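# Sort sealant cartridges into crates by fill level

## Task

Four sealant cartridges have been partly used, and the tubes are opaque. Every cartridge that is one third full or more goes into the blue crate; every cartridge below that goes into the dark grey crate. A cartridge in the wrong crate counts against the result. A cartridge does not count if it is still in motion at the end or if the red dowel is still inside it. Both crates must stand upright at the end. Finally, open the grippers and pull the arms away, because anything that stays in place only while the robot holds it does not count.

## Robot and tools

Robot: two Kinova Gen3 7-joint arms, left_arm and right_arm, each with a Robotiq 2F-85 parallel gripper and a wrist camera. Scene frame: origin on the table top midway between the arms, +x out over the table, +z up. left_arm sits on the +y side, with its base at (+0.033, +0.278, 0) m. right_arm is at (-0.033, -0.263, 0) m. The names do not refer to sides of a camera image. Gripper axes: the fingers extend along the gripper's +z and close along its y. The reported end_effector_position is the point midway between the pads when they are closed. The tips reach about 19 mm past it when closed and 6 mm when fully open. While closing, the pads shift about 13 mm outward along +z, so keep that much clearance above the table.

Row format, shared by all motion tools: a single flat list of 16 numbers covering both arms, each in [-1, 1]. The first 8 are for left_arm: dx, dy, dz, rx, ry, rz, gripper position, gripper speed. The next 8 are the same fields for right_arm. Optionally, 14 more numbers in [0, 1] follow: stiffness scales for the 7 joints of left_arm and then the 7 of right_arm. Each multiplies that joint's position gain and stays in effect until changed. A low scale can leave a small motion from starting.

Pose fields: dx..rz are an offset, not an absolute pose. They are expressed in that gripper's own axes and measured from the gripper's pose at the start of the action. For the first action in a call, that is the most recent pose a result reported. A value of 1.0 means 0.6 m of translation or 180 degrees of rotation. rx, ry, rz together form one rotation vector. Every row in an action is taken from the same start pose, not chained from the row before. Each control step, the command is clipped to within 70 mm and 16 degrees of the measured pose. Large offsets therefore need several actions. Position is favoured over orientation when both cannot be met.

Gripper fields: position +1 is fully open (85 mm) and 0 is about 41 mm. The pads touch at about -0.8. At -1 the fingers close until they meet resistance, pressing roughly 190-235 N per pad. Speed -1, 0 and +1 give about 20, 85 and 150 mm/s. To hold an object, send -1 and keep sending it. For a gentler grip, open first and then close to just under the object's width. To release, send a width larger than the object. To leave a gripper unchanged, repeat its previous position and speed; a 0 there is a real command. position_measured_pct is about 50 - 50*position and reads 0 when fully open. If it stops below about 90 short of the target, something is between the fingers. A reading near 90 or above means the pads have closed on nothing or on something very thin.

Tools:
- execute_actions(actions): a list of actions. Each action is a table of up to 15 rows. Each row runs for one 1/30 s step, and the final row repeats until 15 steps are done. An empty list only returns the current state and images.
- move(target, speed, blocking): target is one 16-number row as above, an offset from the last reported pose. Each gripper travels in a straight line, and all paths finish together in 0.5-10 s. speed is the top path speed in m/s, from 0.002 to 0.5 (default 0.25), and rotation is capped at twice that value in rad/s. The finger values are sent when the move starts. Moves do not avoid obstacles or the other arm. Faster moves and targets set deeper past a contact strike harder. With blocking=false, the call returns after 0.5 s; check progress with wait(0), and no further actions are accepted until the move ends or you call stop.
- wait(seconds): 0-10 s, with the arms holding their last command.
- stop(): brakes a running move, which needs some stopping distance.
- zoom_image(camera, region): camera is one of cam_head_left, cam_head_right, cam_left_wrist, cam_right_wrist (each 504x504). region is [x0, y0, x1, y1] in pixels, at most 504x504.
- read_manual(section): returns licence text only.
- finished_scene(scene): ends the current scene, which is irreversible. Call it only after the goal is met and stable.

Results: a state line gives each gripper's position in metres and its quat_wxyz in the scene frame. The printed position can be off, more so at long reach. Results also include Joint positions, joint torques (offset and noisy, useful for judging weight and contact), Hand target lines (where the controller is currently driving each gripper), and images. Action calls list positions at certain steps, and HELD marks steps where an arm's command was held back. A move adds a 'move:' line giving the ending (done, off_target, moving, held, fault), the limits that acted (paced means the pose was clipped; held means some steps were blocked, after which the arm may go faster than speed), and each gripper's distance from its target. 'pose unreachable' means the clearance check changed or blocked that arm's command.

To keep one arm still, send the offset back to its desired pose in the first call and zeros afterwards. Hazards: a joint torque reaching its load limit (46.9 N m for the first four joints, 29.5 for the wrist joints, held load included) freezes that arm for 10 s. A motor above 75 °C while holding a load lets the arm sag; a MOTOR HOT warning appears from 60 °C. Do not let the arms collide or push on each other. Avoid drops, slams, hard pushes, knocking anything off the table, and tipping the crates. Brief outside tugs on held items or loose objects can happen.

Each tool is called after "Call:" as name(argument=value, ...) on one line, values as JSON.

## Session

Call:
execute_actions(actions=[])

Scene clock: 0.00 s.
left_arm: end_effector_position=(+0.4332, +0.5547, +0.3079) position_measured_pct=0.0 end_effector_quat_wxyz=(+0.087, -0.141, +0.810, +0.563) | right_arm: end_effector_position=(+0.3376, -0.6174, +0.1985) position_measured_pct=0.0 end_effector_quat_wxyz=(+0.010, +0.927, +0.371, -0.048)
Joint positions: left_arm=[-0.009  0.51  -0.305  1.927 -1.257  1.164  2.672] | right_arm=[ 0.502  0.615  0.428  1.415 -0.159  1.181  0.021]
Joint velocities: left_arm=[-0.    -0.001  0.001 -0.    -0.     0.     0.   ] | right_arm=[-0.001  0.    -0.     0.     0.001  0.     0.   ]
Joint torques (N m, as the joint torque sensors report them, + toward a larger angle): no reading
Motor temperatures (°C, as the motors report them): left_arm=[30 32 24 28 36 30 48] | right_arm=[29 36 28 32 35 32 36]
Hand target (left_arm): +0.433, +0.555, +0.308; +0.087, -0.141, +0.810, +0.563
Hand target (right_arm): +0.338, -0.617, +0.199; +0.010, +0.927, +0.371, -0.048
Joint stiffness scale: left_arm=[1. 1. 1. 1. 1. 1. 1.] | right_arm=[1. 1. 1. 1. 1. 1. 1.]

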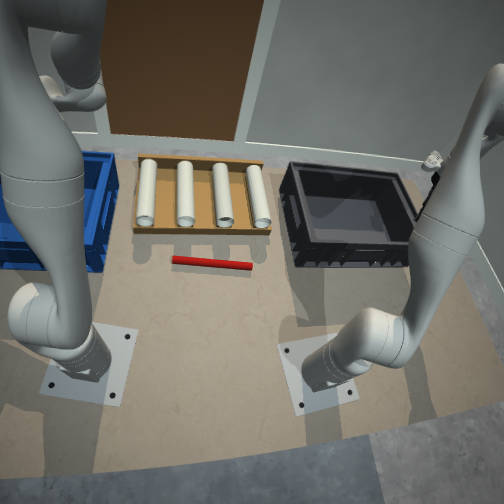

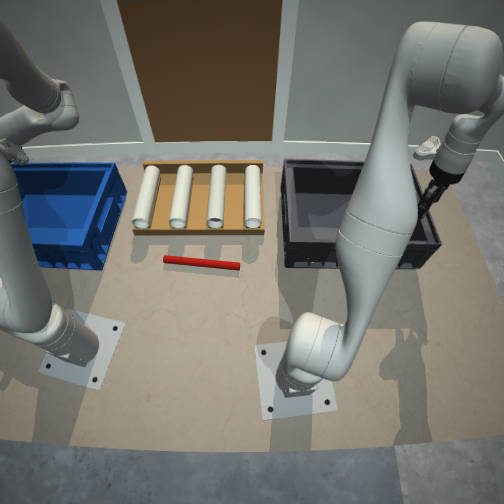

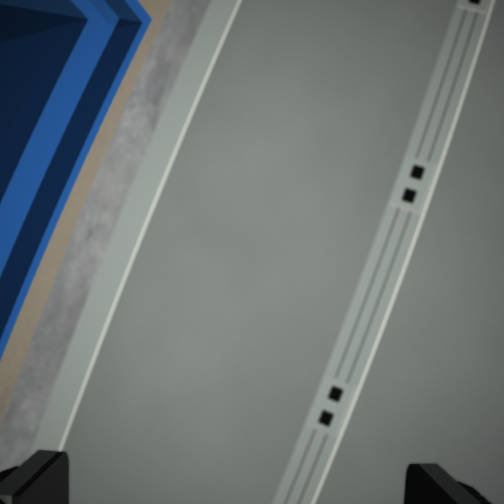

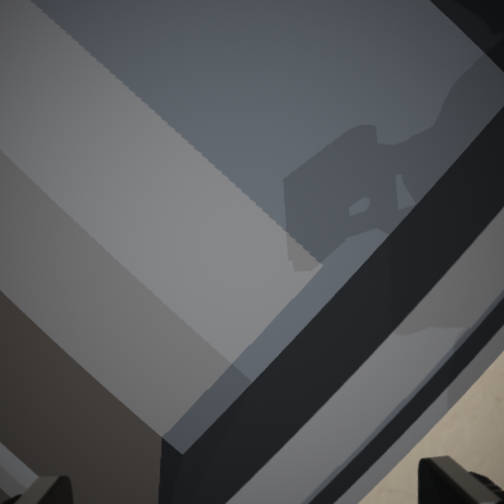

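Call:
zoom_image(camera="cam_head_right", region=[120, 150, 290, 280])

Region (120, 150, 290, 280) of cam_head_right's 504x504 image, scaled by 2.965, with more detail than that image has; it fills the top 385 rows of this view, and the rest is white.

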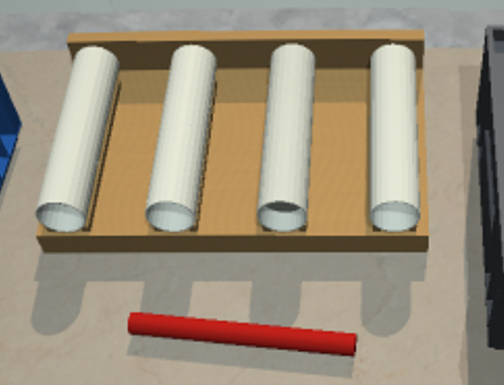

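Call:
move(target=[0.427, -0.465, -0.648, 0.2589, 0.3098, -0.304, 1, 0.5, 0, 0, 0, 0, 0, 0, 1, 0.5], speed=0.4)

Scene clock: 57.67 s.
left_arm: end_effector_position=(+0.2902, +0.0694, +0.1197) position_measured_pct=0.0 end_effector_quat_wxyz=(-0.001, +0.659, -0.752, -0.002) | right_arm: end_effector_position=(+0.3376, -0.6174, +0.1985) position_measured_pct=0.0 end_effector_quat_wxyz=(+0.010, +0.927, +0.371, -0.048)
Joint positions: left_arm=[ 0.37   0.341  0.045  2.152 -0.031  0.653  3.652] | right_arm=[ 0.502  0.615  0.428  1.415 -0.159  1.181  0.021]
Joint velocities: left_arm=[ 0.011  0.001  0.    -0.     0.    -0.     0.   ] | right_arm=[ 0.     0.001 -0.     0.     0.001  0.001  0.   ]
Joint torques (N m, as the joint torque sensors report them, + toward a larger angle): left_arm=[ -0.2  -13.12  -0.52  -5.6   -0.17  -0.08   0.08] | right_arm=[  0.52 -18.66   2.1   -8.1    0.32   0.28   0.3 ]
Motor temperatures (°C, as the motors report them): left_arm=[30 32 24 28 36 30 48] | right_arm=[29 36 28 33 35 32 36]
Hand target (left_arm): +0.289, +0.067, +0.119; +0.000, -0.660, +0.751, +0.001
Hand target (right_arm): +0.338, -0.617, +0.199; +0.010, +0.927, +0.371, -0.048
Off the commanded pose (left_arm): 0.003 m, 0 deg.
Off the commanded pose (right_arm): 0.000 m, 0 deg.
Joint stiffness scale: left_arm=[1. 1. 1. 1. 1. 1. 1.] | right_arm=[1. 1. 1. 1. 1. 1. 1.]
move: done

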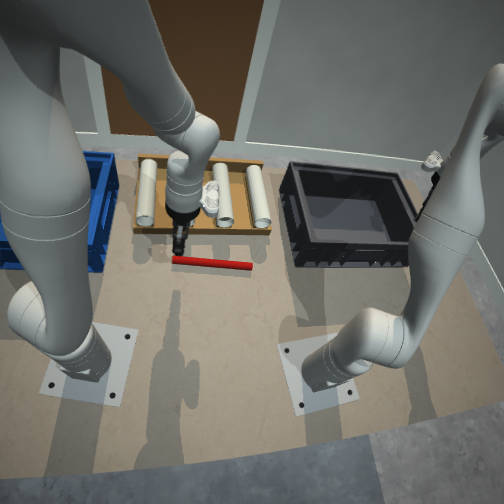

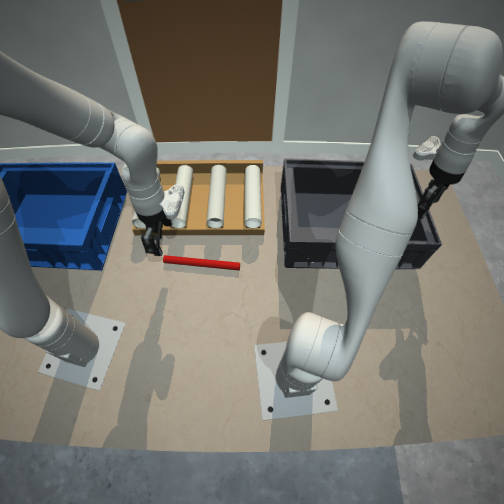

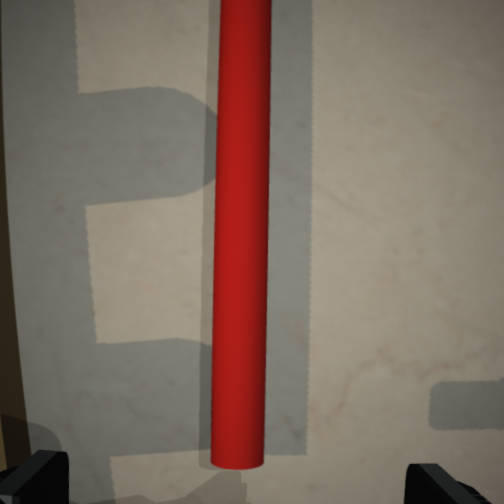

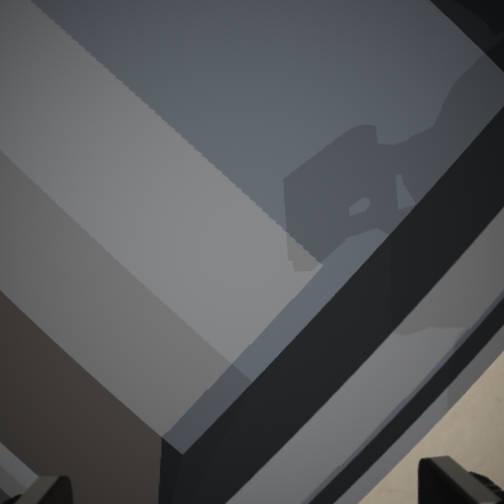

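Call:
move(target=[0.004, 0, 0.158, 0, 0, 0, 1, 0.5, 0, 0, 0, 0, 0, 0, 1, 0.5], speed=0.2)

Call:
execute_actions(actions=[[[0,0,0,0,0,0,-1,0.5,0,0,0,0,0,0,1,0.5]],[[0,0,0,0,0,0,-1,0.5,0,0,0,0,0,0,1,0.5]]])

Call:
move(target=[0, 0, -0.175, 0, 0, 0, -1, 0.5, 0, 0, 0, 0, 0, 0, 1, 0.5], speed=0.3)

Scene clock: 71.33 s.
left_arm: end_effector_position=(+0.2901, +0.0660, +0.0267) position_measured_pct=0.0 end_effector_quat_wxyz=(-0.000, +0.659, -0.752, -0.001) | right_arm: end_effector_position=(+0.3376, -0.6174, +0.1985) position_measured_pct=0.0 end_effector_quat_wxyz=(+0.010, +0.927, +0.371, -0.048)
Joint positions: left_arm=[ 0.397  0.584  0.02   2.233 -0.037  0.327  3.663] | right_arm=[ 0.502  0.615  0.428  1.415 -0.159  1.181  0.021]
Joint velocities: left_arm=[ 0.002  0.005 -0.    -0.    -0.     0.001  0.   ] | right_arm=[ 0.001  0.001  0.    -0.     0.    -0.     0.001]
Joint torques (N m, as the joint torque sensors report them, + toward a larger angle): left_arm=[ -0.03 -14.5   -0.04  -2.87  -0.11   0.29   0.24] | right_arm=[  0.56 -18.02   2.63  -7.95   0.49   0.22   0.22]
Motor temperatures (°C, as the motors report them): left_arm=[30 32 24 28 36 30 48] | right_arm=[29 36 28 33 35 32 36]
Hand target (left_arm): +0.290, +0.068, +0.025; +0.002, -0.660, +0.752, +0.002
Hand target (right_arm): +0.338, -0.617, +0.199; +0.010, +0.927, +0.371, -0.048
Off the commanded pose (left_arm): 0.002 m, 0 deg.
Off the commanded pose (right_arm): 0.000 m, 0 deg.
Joint stiffness scale: left_arm=[1. 1. 1. 1. 1. 1. 1.] | right_arm=[1. 1. 1. 1. 1. 1. 1.]
move: done

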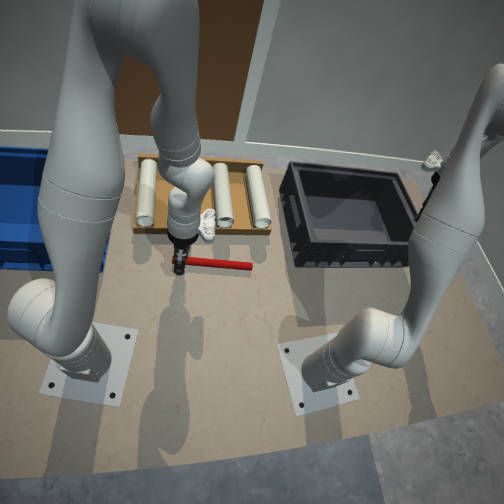

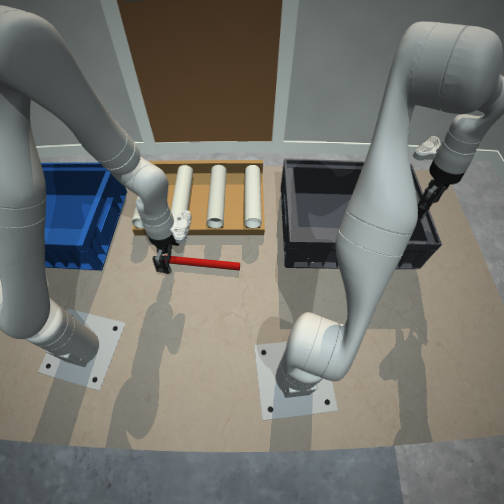

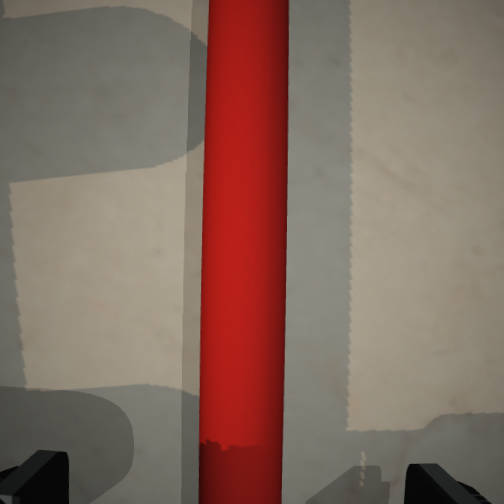

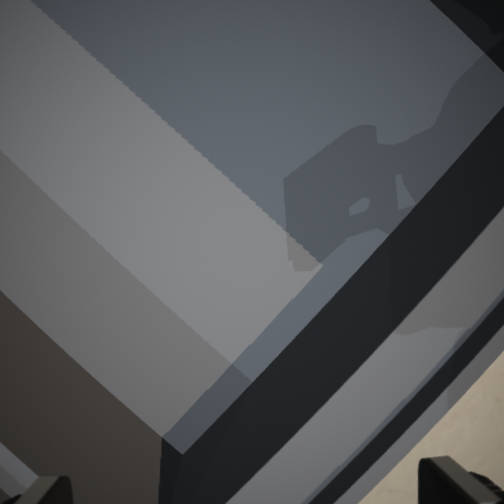

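Scene clock: 72.33 s.
left_arm: end_effector_position=(+0.2902, +0.0659, +0.0271) position_measured_pct=73.0 end_effector_quat_wxyz=(-0.000, +0.659, -0.752, -0.001) | right_arm: end_effector_position=(+0.3376, -0.6174, +0.1985) position_measured_pct=0.0 end_effector_quat_wxyz=(+0.010, +0.927, +0.371, -0.048)
Joint positions: left_arm=[ 0.397  0.583  0.02   2.233 -0.037  0.328  3.663] | right_arm=[ 0.502  0.615  0.428  1.415 -0.159  1.181  0.021]
Joint velocities: left_arm=[-0.     0.002 -0.001  0.     0.    -0.     0.   ] | right_arm=[-0.    -0.     0.     0.001 -0.001 -0.     0.   ]
Joint torques (N m, as the joint torque sensors report them, + toward a larger angle): left_arm=[ -0.12 -11.31  -0.05  -3.8   -0.08  -1.19   0.19] | right_arm=[  0.43 -17.68   2.83  -7.79   0.51   0.15   0.36]
Motor temperatures (°C, as the motors report them): left_arm=[30 32 24 28 36 30 48] | right_arm=[29 36 28 33 35 32 36]
Hand target (left_arm): +0.290, +0.066, +0.027; +0.000, -0.659, +0.752, +0.001
Hand target (right_arm): +0.338, -0.617, +0.199; +0.010, +0.927, +0.371, -0.048
Off the commanded pose (left_arm): 0.000 m, 0 deg.
Off the commanded pose (right_arm): 0.000 m, 0 deg.
Joint stiffness scale: left_arm=[1. 1. 1. 1. 1. 1. 1.] | right_arm=[1. 1. 1. 1. 1. 1. 1.]
Step readings (end_effector_position; steps 1 to 15: 1st action; 16 to 30: 2nd action):
0: left_arm (+0.2901, +0.0660, +0.0267) | right_arm (+0.3376, -0.6174, +0.1985)
1: left_arm (+0.2901, +0.0660, +0.0267) | right_arm (+0.3376, -0.6174, +0.1985)
2: left_arm (+0.2901, +0.0660, +0.0267) | right_arm (+0.3376, -0.6174, +0.1985)
4: left_arm (+0.2901, +0.0660, +0.0267) | right_arm (+0.3376, -0.6174, +0.1985)
8: left_arm (+0.2901, +0.0660, +0.0267) | right_arm (+0.3376, -0.6174, +0.1985)
15: left_arm (+0.2901, +0.0660, +0.0267) | right_arm (+0.3376, -0.6174, +0.1985)
16: left_arm (+0.2901, +0.0660, +0.0267) | right_arm (+0.3376, -0.6174, +0.1985)
17: left_arm (+0.2901, +0.0660, +0.0267) | right_arm (+0.3376, -0.6174, +0.1985)
19: left_arm (+0.2901, +0.0660, +0.0267) | right_arm (+0.3376, -0.6174, +0.1985)
23: left_arm (+0.2902, +0.0659, +0.0271) | right_arm (+0.3376, -0.6174, +0.1985)
30: end_effector_position above

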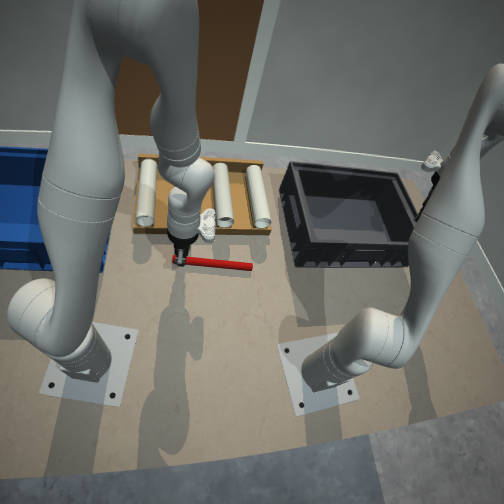

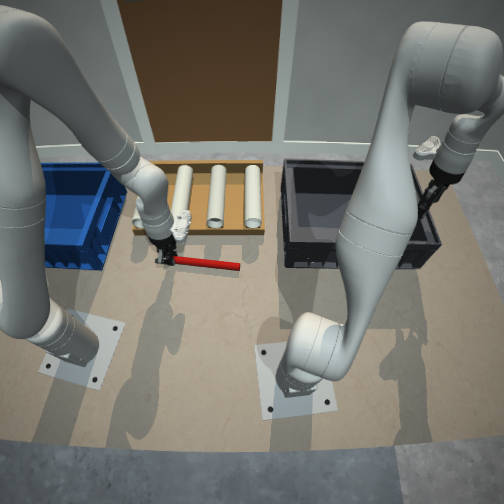

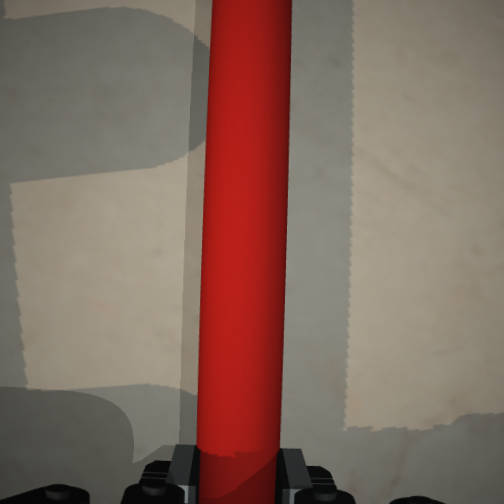

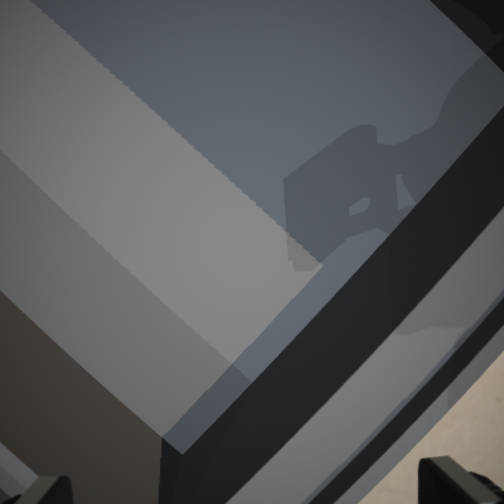

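Scene clock: 73.33 s.
left_arm: end_effector_position=(+0.2909, +0.0679, +0.1299) position_measured_pct=73.0 end_effector_quat_wxyz=(-0.003, +0.660, -0.751, -0.003) | right_arm: end_effector_position=(+0.3376, -0.6174, +0.1985) position_measured_pct=0.0 end_effector_quat_wxyz=(+0.010, +0.927, +0.371, -0.048)
Joint positions: left_arm=[ 0.38   0.321  0.038  2.134 -0.029  0.691  3.655] | right_arm=[ 0.502  0.615  0.428  1.415 -0.159  1.181  0.021]
Joint velocities: left_arm=[-0.001 -0.008  0.001 -0.     0.    -0.001  0.   ] | right_arm=[ 0.    -0.001  0.     0.001  0.    -0.001  0.001]
Joint torques (N m, as the joint torque sensors report them, + toward a larger angle): left_arm=[ -0.11 -13.18  -0.27  -6.    -0.13   0.11   0.09] | right_arm=[  0.76 -18.07   2.86  -7.92   0.16   0.14   0.13]
Motor temperatures (°C, as the motors report them): left_arm=[30 32 24 28 36 30 48] | right_arm=[29 36 28 33 35 32 36]
Hand target (left_arm): +0.290, +0.066, +0.132; -0.000, -0.659, +0.752, +0.001
Hand target (right_arm): +0.338, -0.617, +0.199; +0.010, +0.927, +0.371, -0.048
Off the commanded pose (left_arm): 0.003 m, 0 deg.
Off the commanded pose (right_arm): 0.000 m, 0 deg.
Joint stiffness scale: left_arm=[1. 1. 1. 1. 1. 1. 1.] | right_arm=[1. 1. 1. 1. 1. 1. 1.]
move: done

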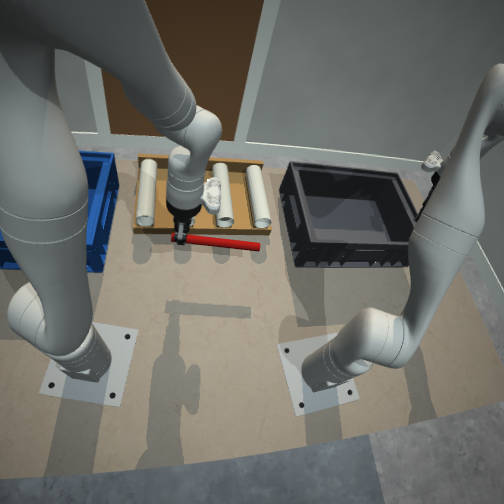

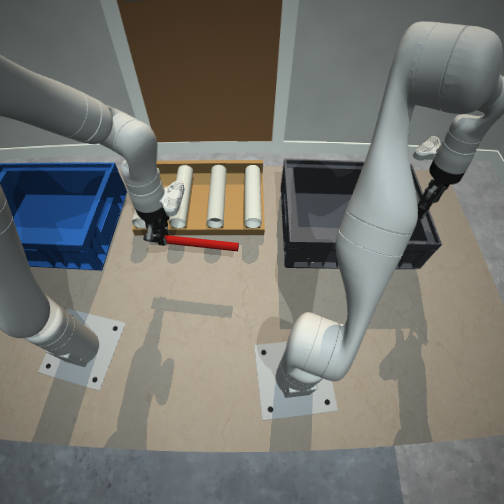

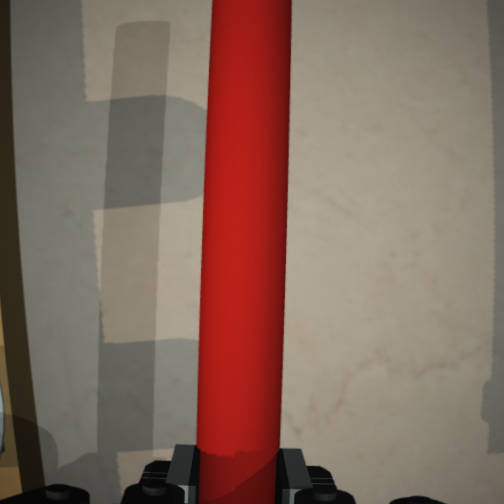

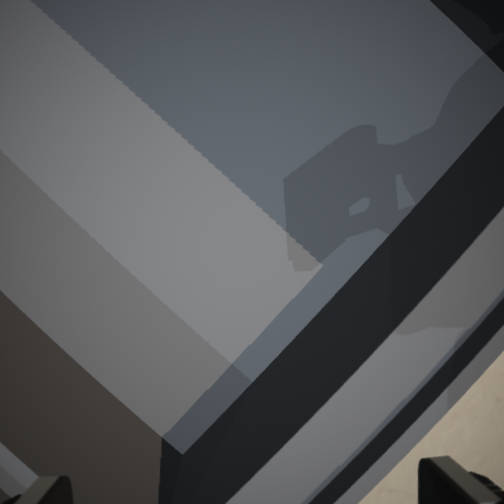

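Call:
move(target=[0.401, 0.177, 0.1015, -0.0829, 0.0943, -0.535, -1, 0.5, 0, 0, 0, 0, 0, 0, 1, 0.5], speed=0.4)

Call:
execute_actions(actions=[[[0.05,-0.003,-0.001,0,0,0,-1,0.5,0,0,0,0,0,0,1,0.5]],[[0.02,-0.003,-0.001,0,0,0,-1,0.5,0,0,0,0,0,0,1,0.5]],[[0.02,-0.003,-0.001,0,0,0,-1,0.5,0,0,0,0,0,0,1,0.5]],[[0.02,-0.003,-0.001,0,0,0,-1,0.5,0,0,0,0,0,0,1,0.5]],[[0.02,-0.003,-0.001,0,0,0,-1,0.5,0,0,0,0,0,0,1,0.5]]])

Scene clock: 94.80 s.
left_arm: end_effector_position=(+0.1527, -0.1547, +0.0680) position_measured_pct=73.0 end_effector_quat_wxyz=(+0.170, +0.986, -0.005, -0.002) | right_arm: end_effector_position=(+0.3376, -0.6174, +0.1985) position_measured_pct=0.0 end_effector_quat_wxyz=(+0.010, +0.927, +0.371, -0.048)
Joint positions: left_arm=[0.908 0.539 0.047 2.168 0.758 0.171 5.12 ] | right_arm=[ 0.502  0.615  0.428  1.415 -0.159  1.181  0.021]
Joint velocities: left_arm=[ 0.011  0.002 -0.006 -0.001  0.     0.     0.   ] | right_arm=[-0.    -0.001 -0.     0.003  0.001 -0.     0.   ]
Joint torques (N m, as the joint torque sensors report them, + toward a larger angle): left_arm=[ -0.19 -16.29   0.66  -4.88   0.08  -0.39   0.08] | right_arm=[  0.41 -18.32   3.    -7.95   0.39   0.32   0.42]
Motor temperatures (°C, as the motors report them): left_arm=[30 32 24 28 36 30 48] | right_arm=[29 36 28 33 35 32 36]
Hand target (left_arm): +0.155, -0.156, +0.067; +0.170, +0.986, -0.000, +0.000
Hand target (right_arm): +0.338, -0.617, +0.199; +0.010, +0.927, +0.371, -0.048
Off the commanded pose (left_arm): 0.003 m, 1 deg.
Off the commanded pose (right_arm): 0.000 m, 0 deg.
Joint stiffness scale: left_arm=[1. 1. 1. 1. 1. 1. 1.] | right_arm=[1. 1. 1. 1. 1. 1. 1.]
move: done

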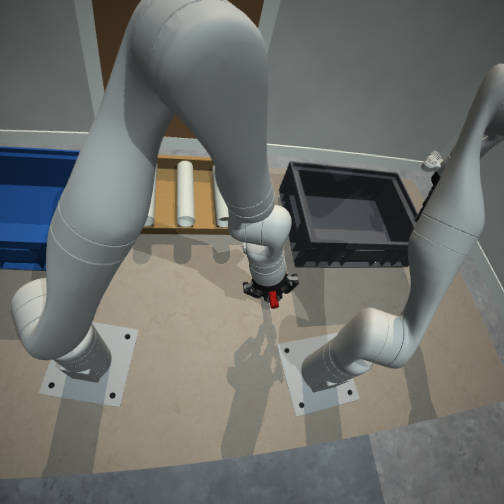

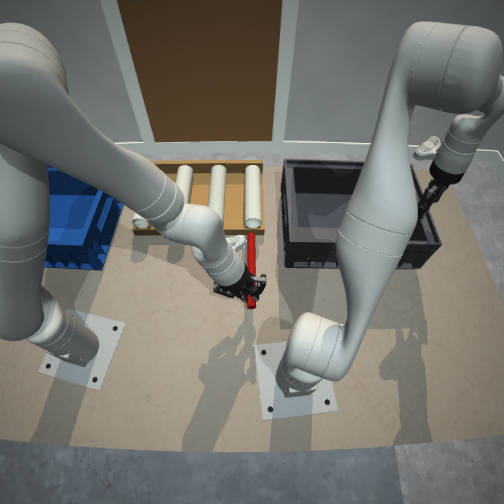

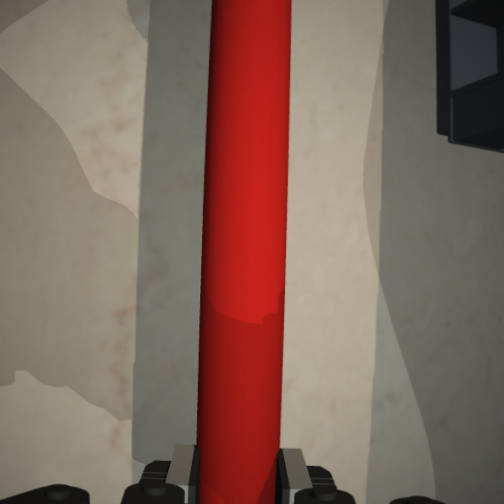

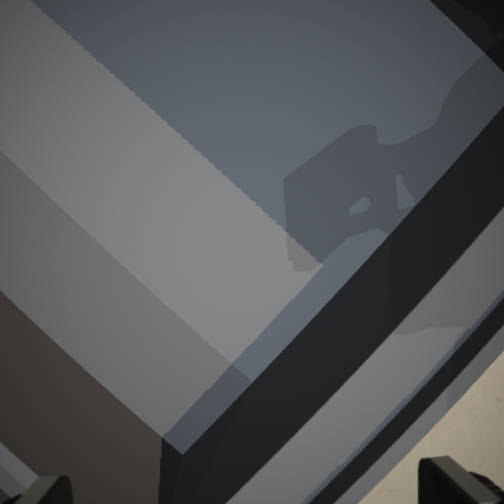

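Scene clock: 97.30 s.
left_arm: end_effector_position=(+0.2268, -0.1489, +0.0741) position_measured_pct=73.0 end_effector_quat_wxyz=(+0.178, +0.984, +0.014, +0.004) | right_arm: end_effector_position=(+0.3376, -0.6174, +0.1985) position_measured_pct=0.0 end_effector_quat_wxyz=(+0.010, +0.927, +0.371, -0.048)
Joint positions: left_arm=[0.727 0.553 0.046 2.1   0.742 0.247 5.006] | right_arm=[ 0.502  0.615  0.428  1.415 -0.159  1.181  0.021]
Joint velocities: left_arm=[-0.005  0.     0.002 -0.     0.    -0.    -0.   ] | right_arm=[ 0.     0.001 -0.     0.001  0.001  0.001  0.001]
Joint torques (N m, as the joint torque sensors report them, + toward a larger angle): left_arm=[ -0.22 -16.77   0.28  -5.3    0.06  -0.4    0.08] | right_arm=[  0.32 -17.82   3.12  -7.87   0.28   0.24   0.31]
Motor temperatures (°C, as the motors report them): left_arm=[30 32 24 28 36 30 48] | right_arm=[29 36 28 33 35 32 36]
Hand target (left_arm): +0.228, -0.148, +0.073; +0.176, +0.984, +0.010, +0.003
Hand target (right_arm): +0.338, -0.617, +0.199; +0.010, +0.927, +0.371, -0.048
Off the commanded pose (left_arm): 0.002 m, 0 deg.
Off the commanded pose (right_arm): 0.000 m, 0 deg.
Joint stiffness scale: left_arm=[1. 1. 1. 1. 1. 1. 1.] | right_arm=[1. 1. 1. 1. 1. 1. 1.]
Step readings (end_effector_position; steps 1 to 15: 1st action; 16 to 30: 2nd action; 31 to 45: 3rd action; 46 to 60: 4th action; 61 to 75: 5th action):
0: left_arm (+0.1527, -0.1547, +0.0680) | right_arm (+0.3376, -0.6174, +0.1985)
1: left_arm (+0.1534, -0.1548, +0.0681) | right_arm (+0.3376, -0.6174, +0.1985)
2: left_arm (+0.1564, -0.1549, +0.0684) | right_arm (+0.3376, -0.6174, +0.1985)
4: left_arm (+0.1662, -0.1552, +0.0692) | right_arm (+0.3376, -0.6174, +0.1985)
8: left_arm (+0.1771, -0.1550, +0.0696) | right_arm (+0.3376, -0.6174, +0.1985)
15: left_arm (+0.1818, -0.1537, +0.0692) | right_arm (+0.3376, -0.6174, +0.1985)
16: left_arm (+0.1827, -0.1535, +0.0692) | right_arm (+0.3376, -0.6174, +0.1985)
17: left_arm (+0.1847, -0.1533, +0.0695) | right_arm (+0.3376, -0.6174, +0.1985)
19: left_arm (+0.1885, -0.1532, +0.0700) | right_arm (+0.3376, -0.6174, +0.1985)
23: left_arm (+0.1921, -0.1527, +0.0703) | right_arm (+0.3376, -0.6174, +0.1985)
30: left_arm (+0.1936, -0.1524, +0.0703) | right_arm (+0.3376, -0.6174, +0.1985)
31: left_arm (+0.1944, -0.1522, +0.0704) | right_arm (+0.3376, -0.6174, +0.1985)
32: left_arm (+0.1963, -0.1521, +0.0707) | right_arm (+0.3376, -0.6174, +0.1985)
34: left_arm (+0.2001, -0.1521, +0.0713) | right_arm (+0.3376, -0.6174, +0.1985)
38: left_arm (+0.2036, -0.1516, +0.0716) | right_arm (+0.3376, -0.6174, +0.1985)
45: left_arm (+0.2050, -0.1511, +0.0715) | right_arm (+0.3376, -0.6174, +0.1985)
46: left_arm (+0.2057, -0.1510, +0.0716) | right_arm (+0.3376, -0.6174, +0.1985)
47: left_arm (+0.2077, -0.1509, +0.0720) | right_arm (+0.3376, -0.6174, +0.1985)
49: left_arm (+0.2113, -0.1509, +0.0725) | right_arm (+0.3376, -0.6174, +0.1985)
53: left_arm (+0.2147, -0.1505, +0.0729) | right_arm (+0.3376, -0.6174, +0.1985)
60: left_arm (+0.2161, -0.1500, +0.0728) | right_arm (+0.3376, -0.6174, +0.1985)
61: left_arm (+0.2168, -0.1499, +0.0729) | right_arm (+0.3376, -0.6174, +0.1985)
62: left_arm (+0.2187, -0.1498, +0.0732) | right_arm (+0.3376, -0.6174, +0.1985)
64: left_arm (+0.2223, -0.1498, +0.0738) | right_arm (+0.3376, -0.6174, +0.1985)
68: left_arm (+0.2255, -0.1495, +0.0741) | right_arm (+0.3376, -0.6174, +0.1985)
75: end_effector_position above

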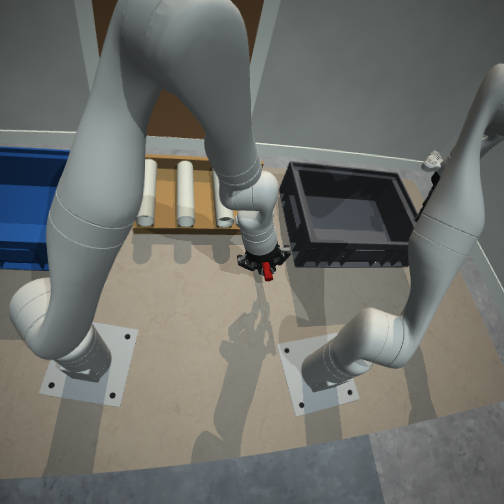

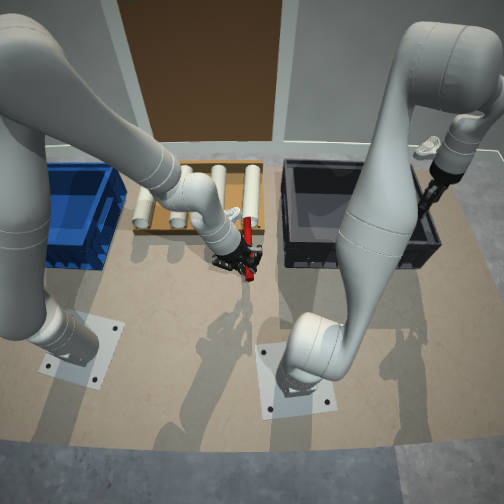

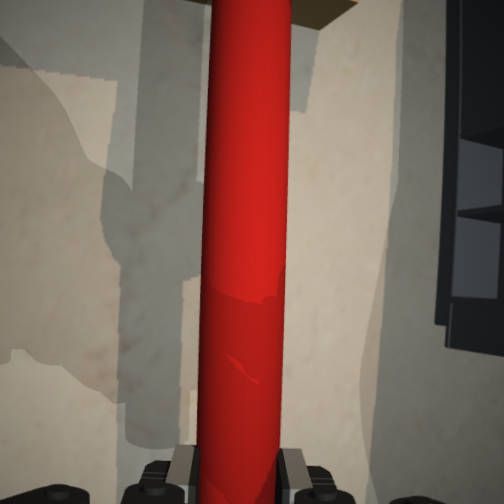

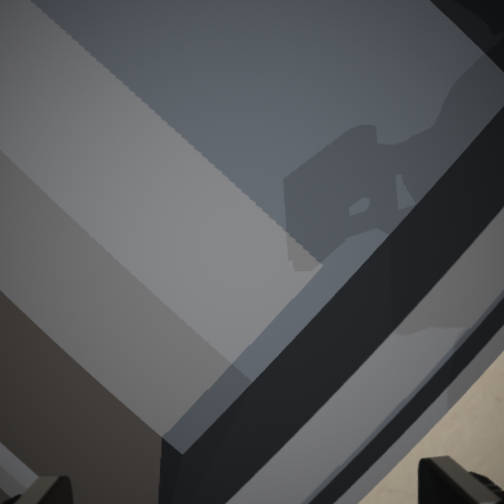

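Call:
execute_actions(actions=[[[0.02,0.01,0.013,0,-0.003,0.0084,-1,0.5,0,0,0,0,0,0,1,0.5]],[[0.02,0,0.002,0,0,0.001,-1,0.5,0,0,0,0,0,0,1,0.5]],[[0.02,0,0.002,0,0,0.001,-1,0.5,0,0,0,0,0,0,1,0.5]],[[0.02,0,0.002,0,0,0.001,-1,0.5,0,0,0,0,0,0,1,0.5]],[[0.02,0,0.002,0,0,0.001,-1,0.5,0,0,0,0,0,0,1,0.5]]])

Scene clock: 112.13 s.
left_arm: end_effector_position=(+0.2770, -0.1671, +0.0724) position_measured_pct=73.0 end_effector_quat_wxyz=(+0.191, +0.982, +0.014, +0.002) | right_arm: end_effector_position=(+0.3376, -0.6174, +0.1985) position_measured_pct=0.0 end_effector_quat_wxyz=(+0.010, +0.927, +0.371, -0.048)
Joint positions: left_arm=[0.642 0.614 0.043 1.981 0.727 0.32  4.949] | right_arm=[ 0.502  0.615  0.428  1.415 -0.159  1.181  0.021]
Joint velocities: left_arm=[-0.003  0.002  0.    -0.    -0.001  0.     0.   ] | right_arm=[ 0.     0.001  0.     0.    -0.001  0.001  0.001]
Joint torques (N m, as the joint torque sensors report them, + toward a larger angle): left_arm=[ -0.22 -18.63   0.61  -6.07   0.31  -0.37   0.02] | right_arm=[  0.63 -18.25   2.65  -8.06   0.33   0.1   -0.04]
Motor temperatures (°C, as the motors report them): left_arm=[30 32 24 28 36 30 48] | right_arm=[29 36 28 33 35 32 36]
Hand target (left_arm): +0.279, -0.165, +0.071; +0.188, +0.982, +0.010, +0.002
Hand target (right_arm): +0.338, -0.617, +0.199; +0.010, +0.927, +0.371, -0.048
Off the commanded pose (left_arm): 0.004 m, 1 deg.
Off the commanded pose (right_arm): 0.000 m, 0 deg.
Joint stiffness scale: left_arm=[1. 1. 1. 1. 1. 1. 1.] | right_arm=[1. 1. 1. 1. 1. 1. 1.]
Step readings (end_effector_position; steps 1 to 15: 1st action; 16 to 30: 2nd action; 31 to 45: 3rd action; 46 to 60: 4th action; 61 to 75: 5th action):
0: left_arm (+0.2270, -0.1488, +0.0740) | right_arm (+0.3376, -0.6174, +0.1985)
1: left_arm (+0.2276, -0.1494, +0.0739) | right_arm (+0.3376, -0.6174, +0.1985)
2: left_arm (+0.2298, -0.1519, +0.0735) | right_arm (+0.3376, -0.6174, +0.1985)
4: left_arm (+0.2346, -0.1560, +0.0730) | right_arm (+0.3376, -0.6174, +0.1985)
8: left_arm (+0.2376, -0.1582, +0.0716) | right_arm (+0.3376, -0.6174, +0.1985)
15: left_arm (+0.2380, -0.1581, +0.0704) | right_arm (+0.3376, -0.6174, +0.1985)
16: left_arm (+0.2387, -0.1583, +0.0704) | right_arm (+0.3376, -0.6174, +0.1985)
17: left_arm (+0.2406, -0.1590, +0.0707) | right_arm (+0.3376, -0.6174, +0.1985)
19: left_arm (+0.2442, -0.1603, +0.0712) | right_arm (+0.3376, -0.6174, +0.1985)
23: left_arm (+0.2469, -0.1606, +0.0712) | right_arm (+0.3376, -0.6174, +0.1985)
30: left_arm (+0.2478, -0.1603, +0.0709) | right_arm (+0.3376, -0.6174, +0.1985)
31: left_arm (+0.2485, -0.1605, +0.0709) | right_arm (+0.3376, -0.6174, +0.1985)
32: left_arm (+0.2504, -0.1613, +0.0712) | right_arm (+0.3376, -0.6174, +0.1985)
34: left_arm (+0.2540, -0.1625, +0.0717) | right_arm (+0.3376, -0.6174, +0.1985)
38: left_arm (+0.2567, -0.1628, +0.0717) | right_arm (+0.3376, -0.6174, +0.1985)
45: left_arm (+0.2576, -0.1625, +0.0713) | right_arm (+0.3376, -0.6174, +0.1985)
46: left_arm (+0.2582, -0.1628, +0.0714) | right_arm (+0.3376, -0.6174, +0.1985)
47: left_arm (+0.2601, -0.1636, +0.0717) | right_arm (+0.3376, -0.6174, +0.1985)
49: left_arm (+0.2638, -0.1648, +0.0722) | right_arm (+0.3376, -0.6174, +0.1985)
53: left_arm (+0.2665, -0.1651, +0.0722) | right_arm (+0.3376, -0.6174, +0.1985)
60: left_arm (+0.2673, -0.1648, +0.0718) | right_arm (+0.3376, -0.6174, +0.1985)
61: left_arm (+0.2680, -0.1651, +0.0719) | right_arm (+0.3376, -0.6174, +0.1985)
62: left_arm (+0.2698, -0.1659, +0.0722) | right_arm (+0.3376, -0.6174, +0.1985)
64: left_arm (+0.2735, -0.1671, +0.0728) | right_arm (+0.3376, -0.6174, +0.1985)
68: left_arm (+0.2762, -0.1675, +0.0727) | right_arm (+0.3376, -0.6174, +0.1985)
75: end_effector_position above

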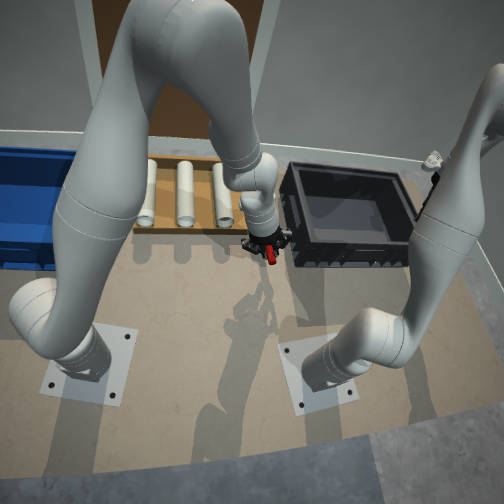

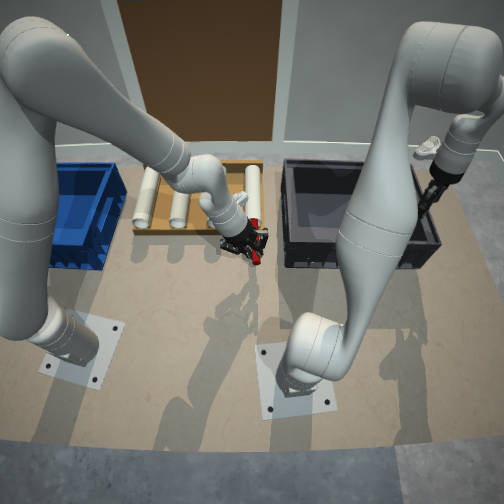

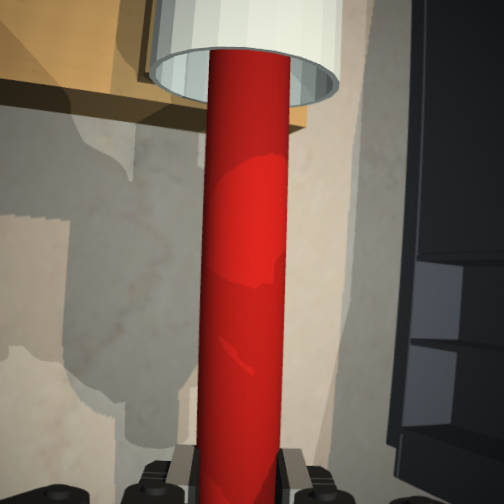

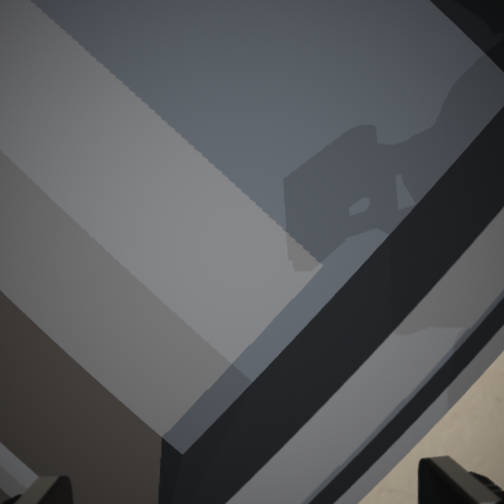

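Call:
execute_actions(actions=[[[0.02,-0.004,0.002,0,0,0.001,-1,0.5,0,0,0,0,0,0,1,0.5]],[[0.02,-0.002,0.002,0,0,0.001,-1,0.5,0,0,0,0,0,0,1,0.5]],[[0.02,-0.002,0.002,0,0,0.001,-1,0.5,0,0,0,0,0,0,1,0.5]],[[0.02,-0.002,0.002,0,0,0.001,-1,0.5,0,0,0,0,0,0,1,0.5]],[[0.02,-0.002,0.002,0,0,0.001,-1,0.5,0,0,0,0,0,0,1,0.5]]])

Scene clock: 124.17 s.
left_arm: end_effector_position=(+0.3285, -0.1704, +0.0721) position_measured_pct=73.0 end_effector_quat_wxyz=(+0.203, +0.979, +0.026, +0.004) | right_arm: end_effector_position=(+0.3376, -0.6174, +0.1985) position_measured_pct=0.0 end_effector_quat_wxyz=(+0.010, +0.927, +0.371, -0.048)
Joint positions: left_arm=[0.551 0.659 0.043 1.889 0.725 0.375 4.9  ] | right_arm=[ 0.502  0.615  0.428  1.415 -0.159  1.181  0.021]
Joint velocities: left_arm=[-0.003  0.002  0.003 -0.001 -0.001 -0.001  0.   ] | right_arm=[-0.001 -0.    -0.    -0.    -0.001 -0.001 -0.001]
Joint torques (N m, as the joint torque sensors report them, + toward a larger angle): left_arm=[ -0.43 -18.95   0.53  -6.35   0.14  -0.28   0.08] | right_arm=[  0.08 -18.34   2.72  -7.87   0.54   0.3    0.23]
Motor temperatures (°C, as the motors report them): left_arm=[30 32 24 28 36 30 48] | right_arm=[29 36 28 33 35 32 36]
Hand target (left_arm): +0.331, -0.168, +0.070; +0.200, +0.980, +0.022, +0.004
Hand target (right_arm): +0.338, -0.617, +0.199; +0.010, +0.927, +0.371, -0.048
Off the commanded pose (left_arm): 0.004 m, 1 deg.
Off the commanded pose (right_arm): 0.000 m, 0 deg.
Joint stiffness scale: left_arm=[1. 1. 1. 1. 1. 1. 1.] | right_arm=[1. 1. 1. 1. 1. 1. 1.]
Step readings (end_effector_position; steps 1 to 15: 1st action; 16 to 30: 2nd action; 31 to 45: 3rd action; 46 to 60: 4th action; 61 to 75: 5th action):
0: left_arm (+0.2772, -0.1670, +0.0723) | right_arm (+0.3376, -0.6174, +0.1985)
1: left_arm (+0.2780, -0.1670, +0.0723) | right_arm (+0.3376, -0.6174, +0.1985)
2: left_arm (+0.2802, -0.1670, +0.0723) | right_arm (+0.3376, -0.6174, +0.1985)
4: left_arm (+0.2843, -0.1671, +0.0724) | right_arm (+0.3376, -0.6174, +0.1985)
8: left_arm (+0.2875, -0.1664, +0.0720) | right_arm (+0.3376, -0.6174, +0.1985)
15: left_arm (+0.2886, -0.1658, +0.0716) | right_arm (+0.3376, -0.6174, +0.1985)
16: left_arm (+0.2893, -0.1660, +0.0717) | right_arm (+0.3376, -0.6174, +0.1985)
17: left_arm (+0.2914, -0.1665, +0.0719) | right_arm (+0.3376, -0.6174, +0.1985)
19: left_arm (+0.2950, -0.1673, +0.0723) | right_arm (+0.3376, -0.6174, +0.1985)
23: left_arm (+0.2978, -0.1672, +0.0721) | right_arm (+0.3376, -0.6174, +0.1985)
30: left_arm (+0.2987, -0.1668, +0.0717) | right_arm (+0.3376, -0.6174, +0.1985)
31: left_arm (+0.2994, -0.1669, +0.0717) | right_arm (+0.3376, -0.6174, +0.1985)
32: left_arm (+0.3014, -0.1675, +0.0719) | right_arm (+0.3376, -0.6174, +0.1985)
34: left_arm (+0.3051, -0.1683, +0.0724) | right_arm (+0.3376, -0.6174, +0.1985)
38: left_arm (+0.3078, -0.1683, +0.0722) | right_arm (+0.3376, -0.6174, +0.1985)
45: left_arm (+0.3087, -0.1679, +0.0718) | right_arm (+0.3376, -0.6174, +0.1985)
46: left_arm (+0.3094, -0.1680, +0.0718) | right_arm (+0.3376, -0.6174, +0.1985)
47: left_arm (+0.3114, -0.1686, +0.0721) | right_arm (+0.3376, -0.6174, +0.1985)
49: left_arm (+0.3151, -0.1695, +0.0725) | right_arm (+0.3376, -0.6174, +0.1985)
53: left_arm (+0.3178, -0.1695, +0.0724) | right_arm (+0.3376, -0.6174, +0.1985)
60: left_arm (+0.3186, -0.1691, +0.0720) | right_arm (+0.3376, -0.6174, +0.1985)
61: left_arm (+0.3193, -0.1693, +0.0720) | right_arm (+0.3376, -0.6174, +0.1985)
62: left_arm (+0.3213, -0.1699, +0.0722) | right_arm (+0.3376, -0.6174, +0.1985)
64: left_arm (+0.3250, -0.1708, +0.0727) | right_arm (+0.3376, -0.6174, +0.1985)
68: left_arm (+0.3276, -0.1708, +0.0726) | right_arm (+0.3376, -0.6174, +0.1985)
75: end_effector_position above

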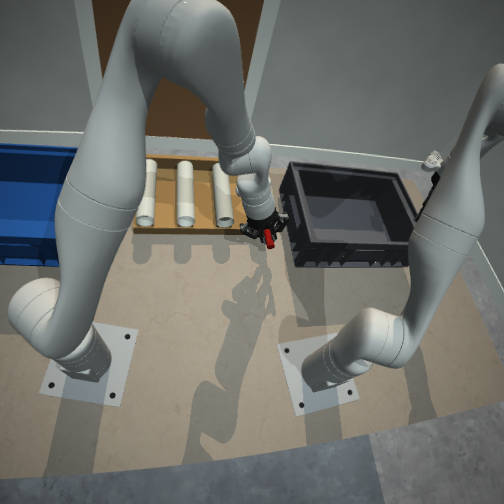

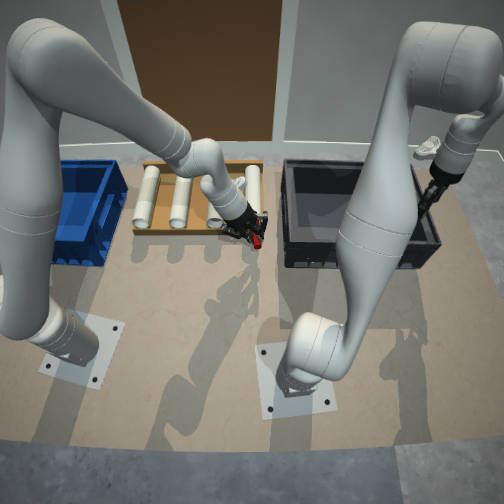

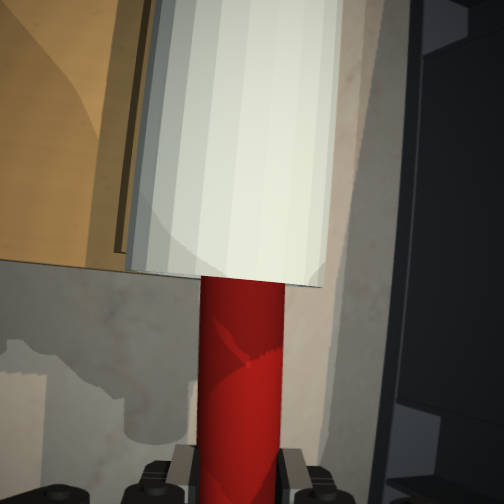

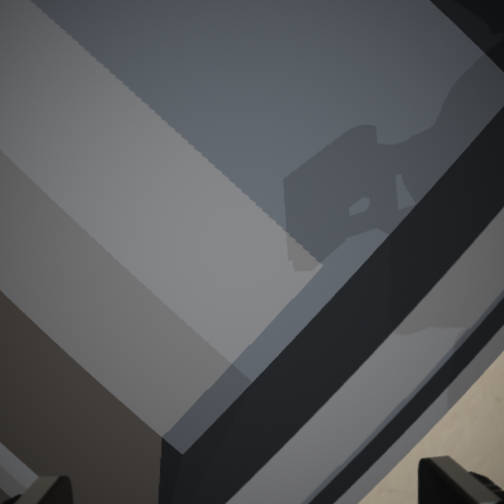

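Call:
execute_actions(actions=[[[0.02,-0.006,0.002,0,-0.002,0.006,-1,0.5,0,0,0,0,0,0,1,0.5]],[[0.02,-0.002,0.002,0,0,0.001,-1,0.5,0,0,0,0,0,0,1,0.5]]])

Scene clock: 129.20 s.
left_arm: end_effector_position=(+0.3501, -0.1692, +0.0712) position_measured_pct=73.0 end_effector_quat_wxyz=(+0.207, +0.978, +0.023, +0.004) | right_arm: end_effector_position=(+0.3376, -0.6174, +0.1985) position_measured_pct=0.0 end_effector_quat_wxyz=(+0.010, +0.927, +0.371, -0.048)
Joint positions: left_arm=[0.512 0.68  0.043 1.847 0.721 0.405 4.865] | right_arm=[ 0.502  0.615  0.428  1.415 -0.159  1.181  0.021]
Joint velocities: left_arm=[-0.003  0.003  0.001 -0.001 -0.002  0.    -0.   ] | right_arm=[-0.     0.001 -0.     0.001  0.     0.001 -0.   ]
Joint torques (N m, as the joint torque sensors report them, + toward a larger angle): left_arm=[ -0.12 -20.23   0.51  -6.54   0.26  -0.16   0.1 ] | right_arm=[  0.43 -18.13   3.52  -7.92   0.44   0.24   0.33]
Motor temperatures (°C, as the motors report them): left_arm=[30 32 24 28 36 30 48] | right_arm=[29 36 28 33 35 32 36]
Hand target (left_arm): +0.352, -0.166, +0.069; +0.204, +0.979, +0.019, +0.004
Hand target (right_arm): +0.338, -0.617, +0.199; +0.010, +0.927, +0.371, -0.048
Off the commanded pose (left_arm): 0.004 m, 1 deg.
Off the commanded pose (right_arm): 0.000 m, 0 deg.
Joint stiffness scale: left_arm=[1. 1. 1. 1. 1. 1. 1.] | right_arm=[1. 1. 1. 1. 1. 1. 1.]
Step readings (end_effector_position; steps 1 to 15: 1st action; 16 to 30: 2nd action):
0: left_arm (+0.3286, -0.1703, +0.0721) | right_arm (+0.3376, -0.6174, +0.1985)
1: left_arm (+0.3293, -0.1701, +0.0720) | right_arm (+0.3376, -0.6174, +0.1985)
2: left_arm (+0.3313, -0.1699, +0.0720) | right_arm (+0.3376, -0.6174, +0.1985)
4: left_arm (+0.3359, -0.1693, +0.0720) | right_arm (+0.3376, -0.6174, +0.1985)
8: left_arm (+0.3393, -0.1683, +0.0714) | right_arm (+0.3376, -0.6174, +0.1985)
15: left_arm (+0.3403, -0.1675, +0.0709) | right_arm (+0.3376, -0.6174, +0.1985)
16: left_arm (+0.3410, -0.1678, +0.0710) | right_arm (+0.3376, -0.6174, +0.1985)
17: left_arm (+0.3429, -0.1685, +0.0713) | right_arm (+0.3376, -0.6174, +0.1985)
19: left_arm (+0.3467, -0.1695, +0.0718) | right_arm (+0.3376, -0.6174, +0.1985)
23: left_arm (+0.3494, -0.1696, +0.0717) | right_arm (+0.3376, -0.6174, +0.1985)
30: end_effector_position above

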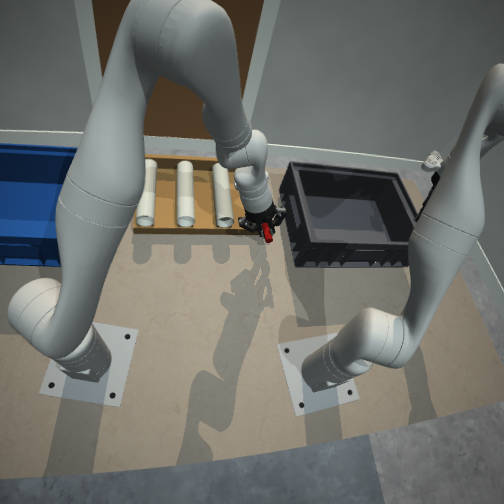

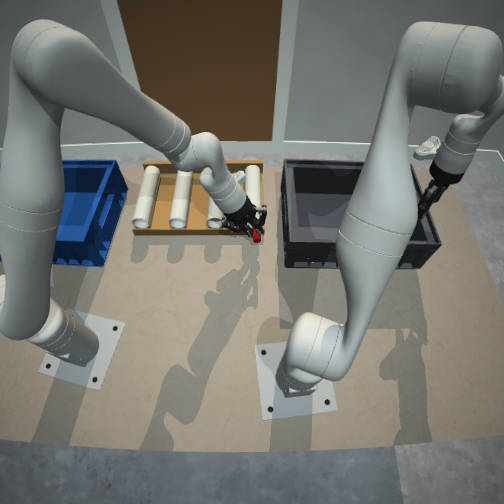

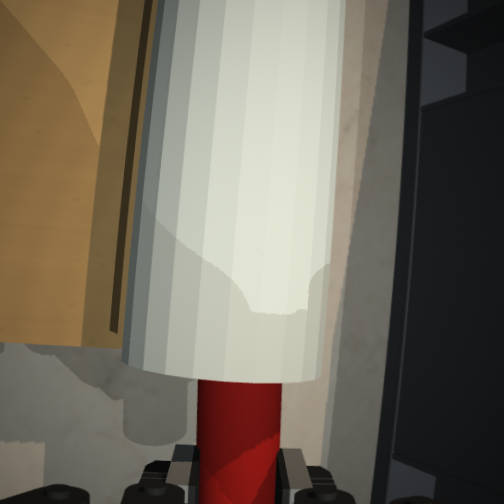

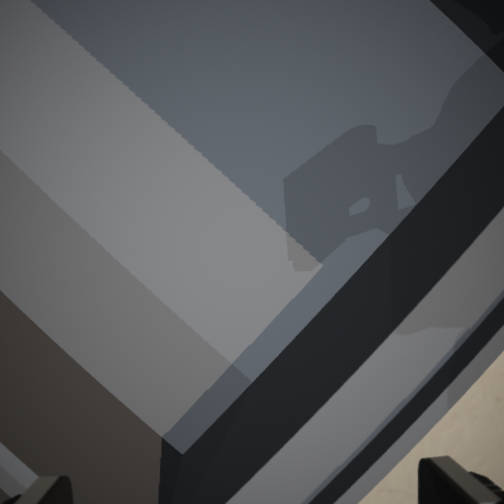

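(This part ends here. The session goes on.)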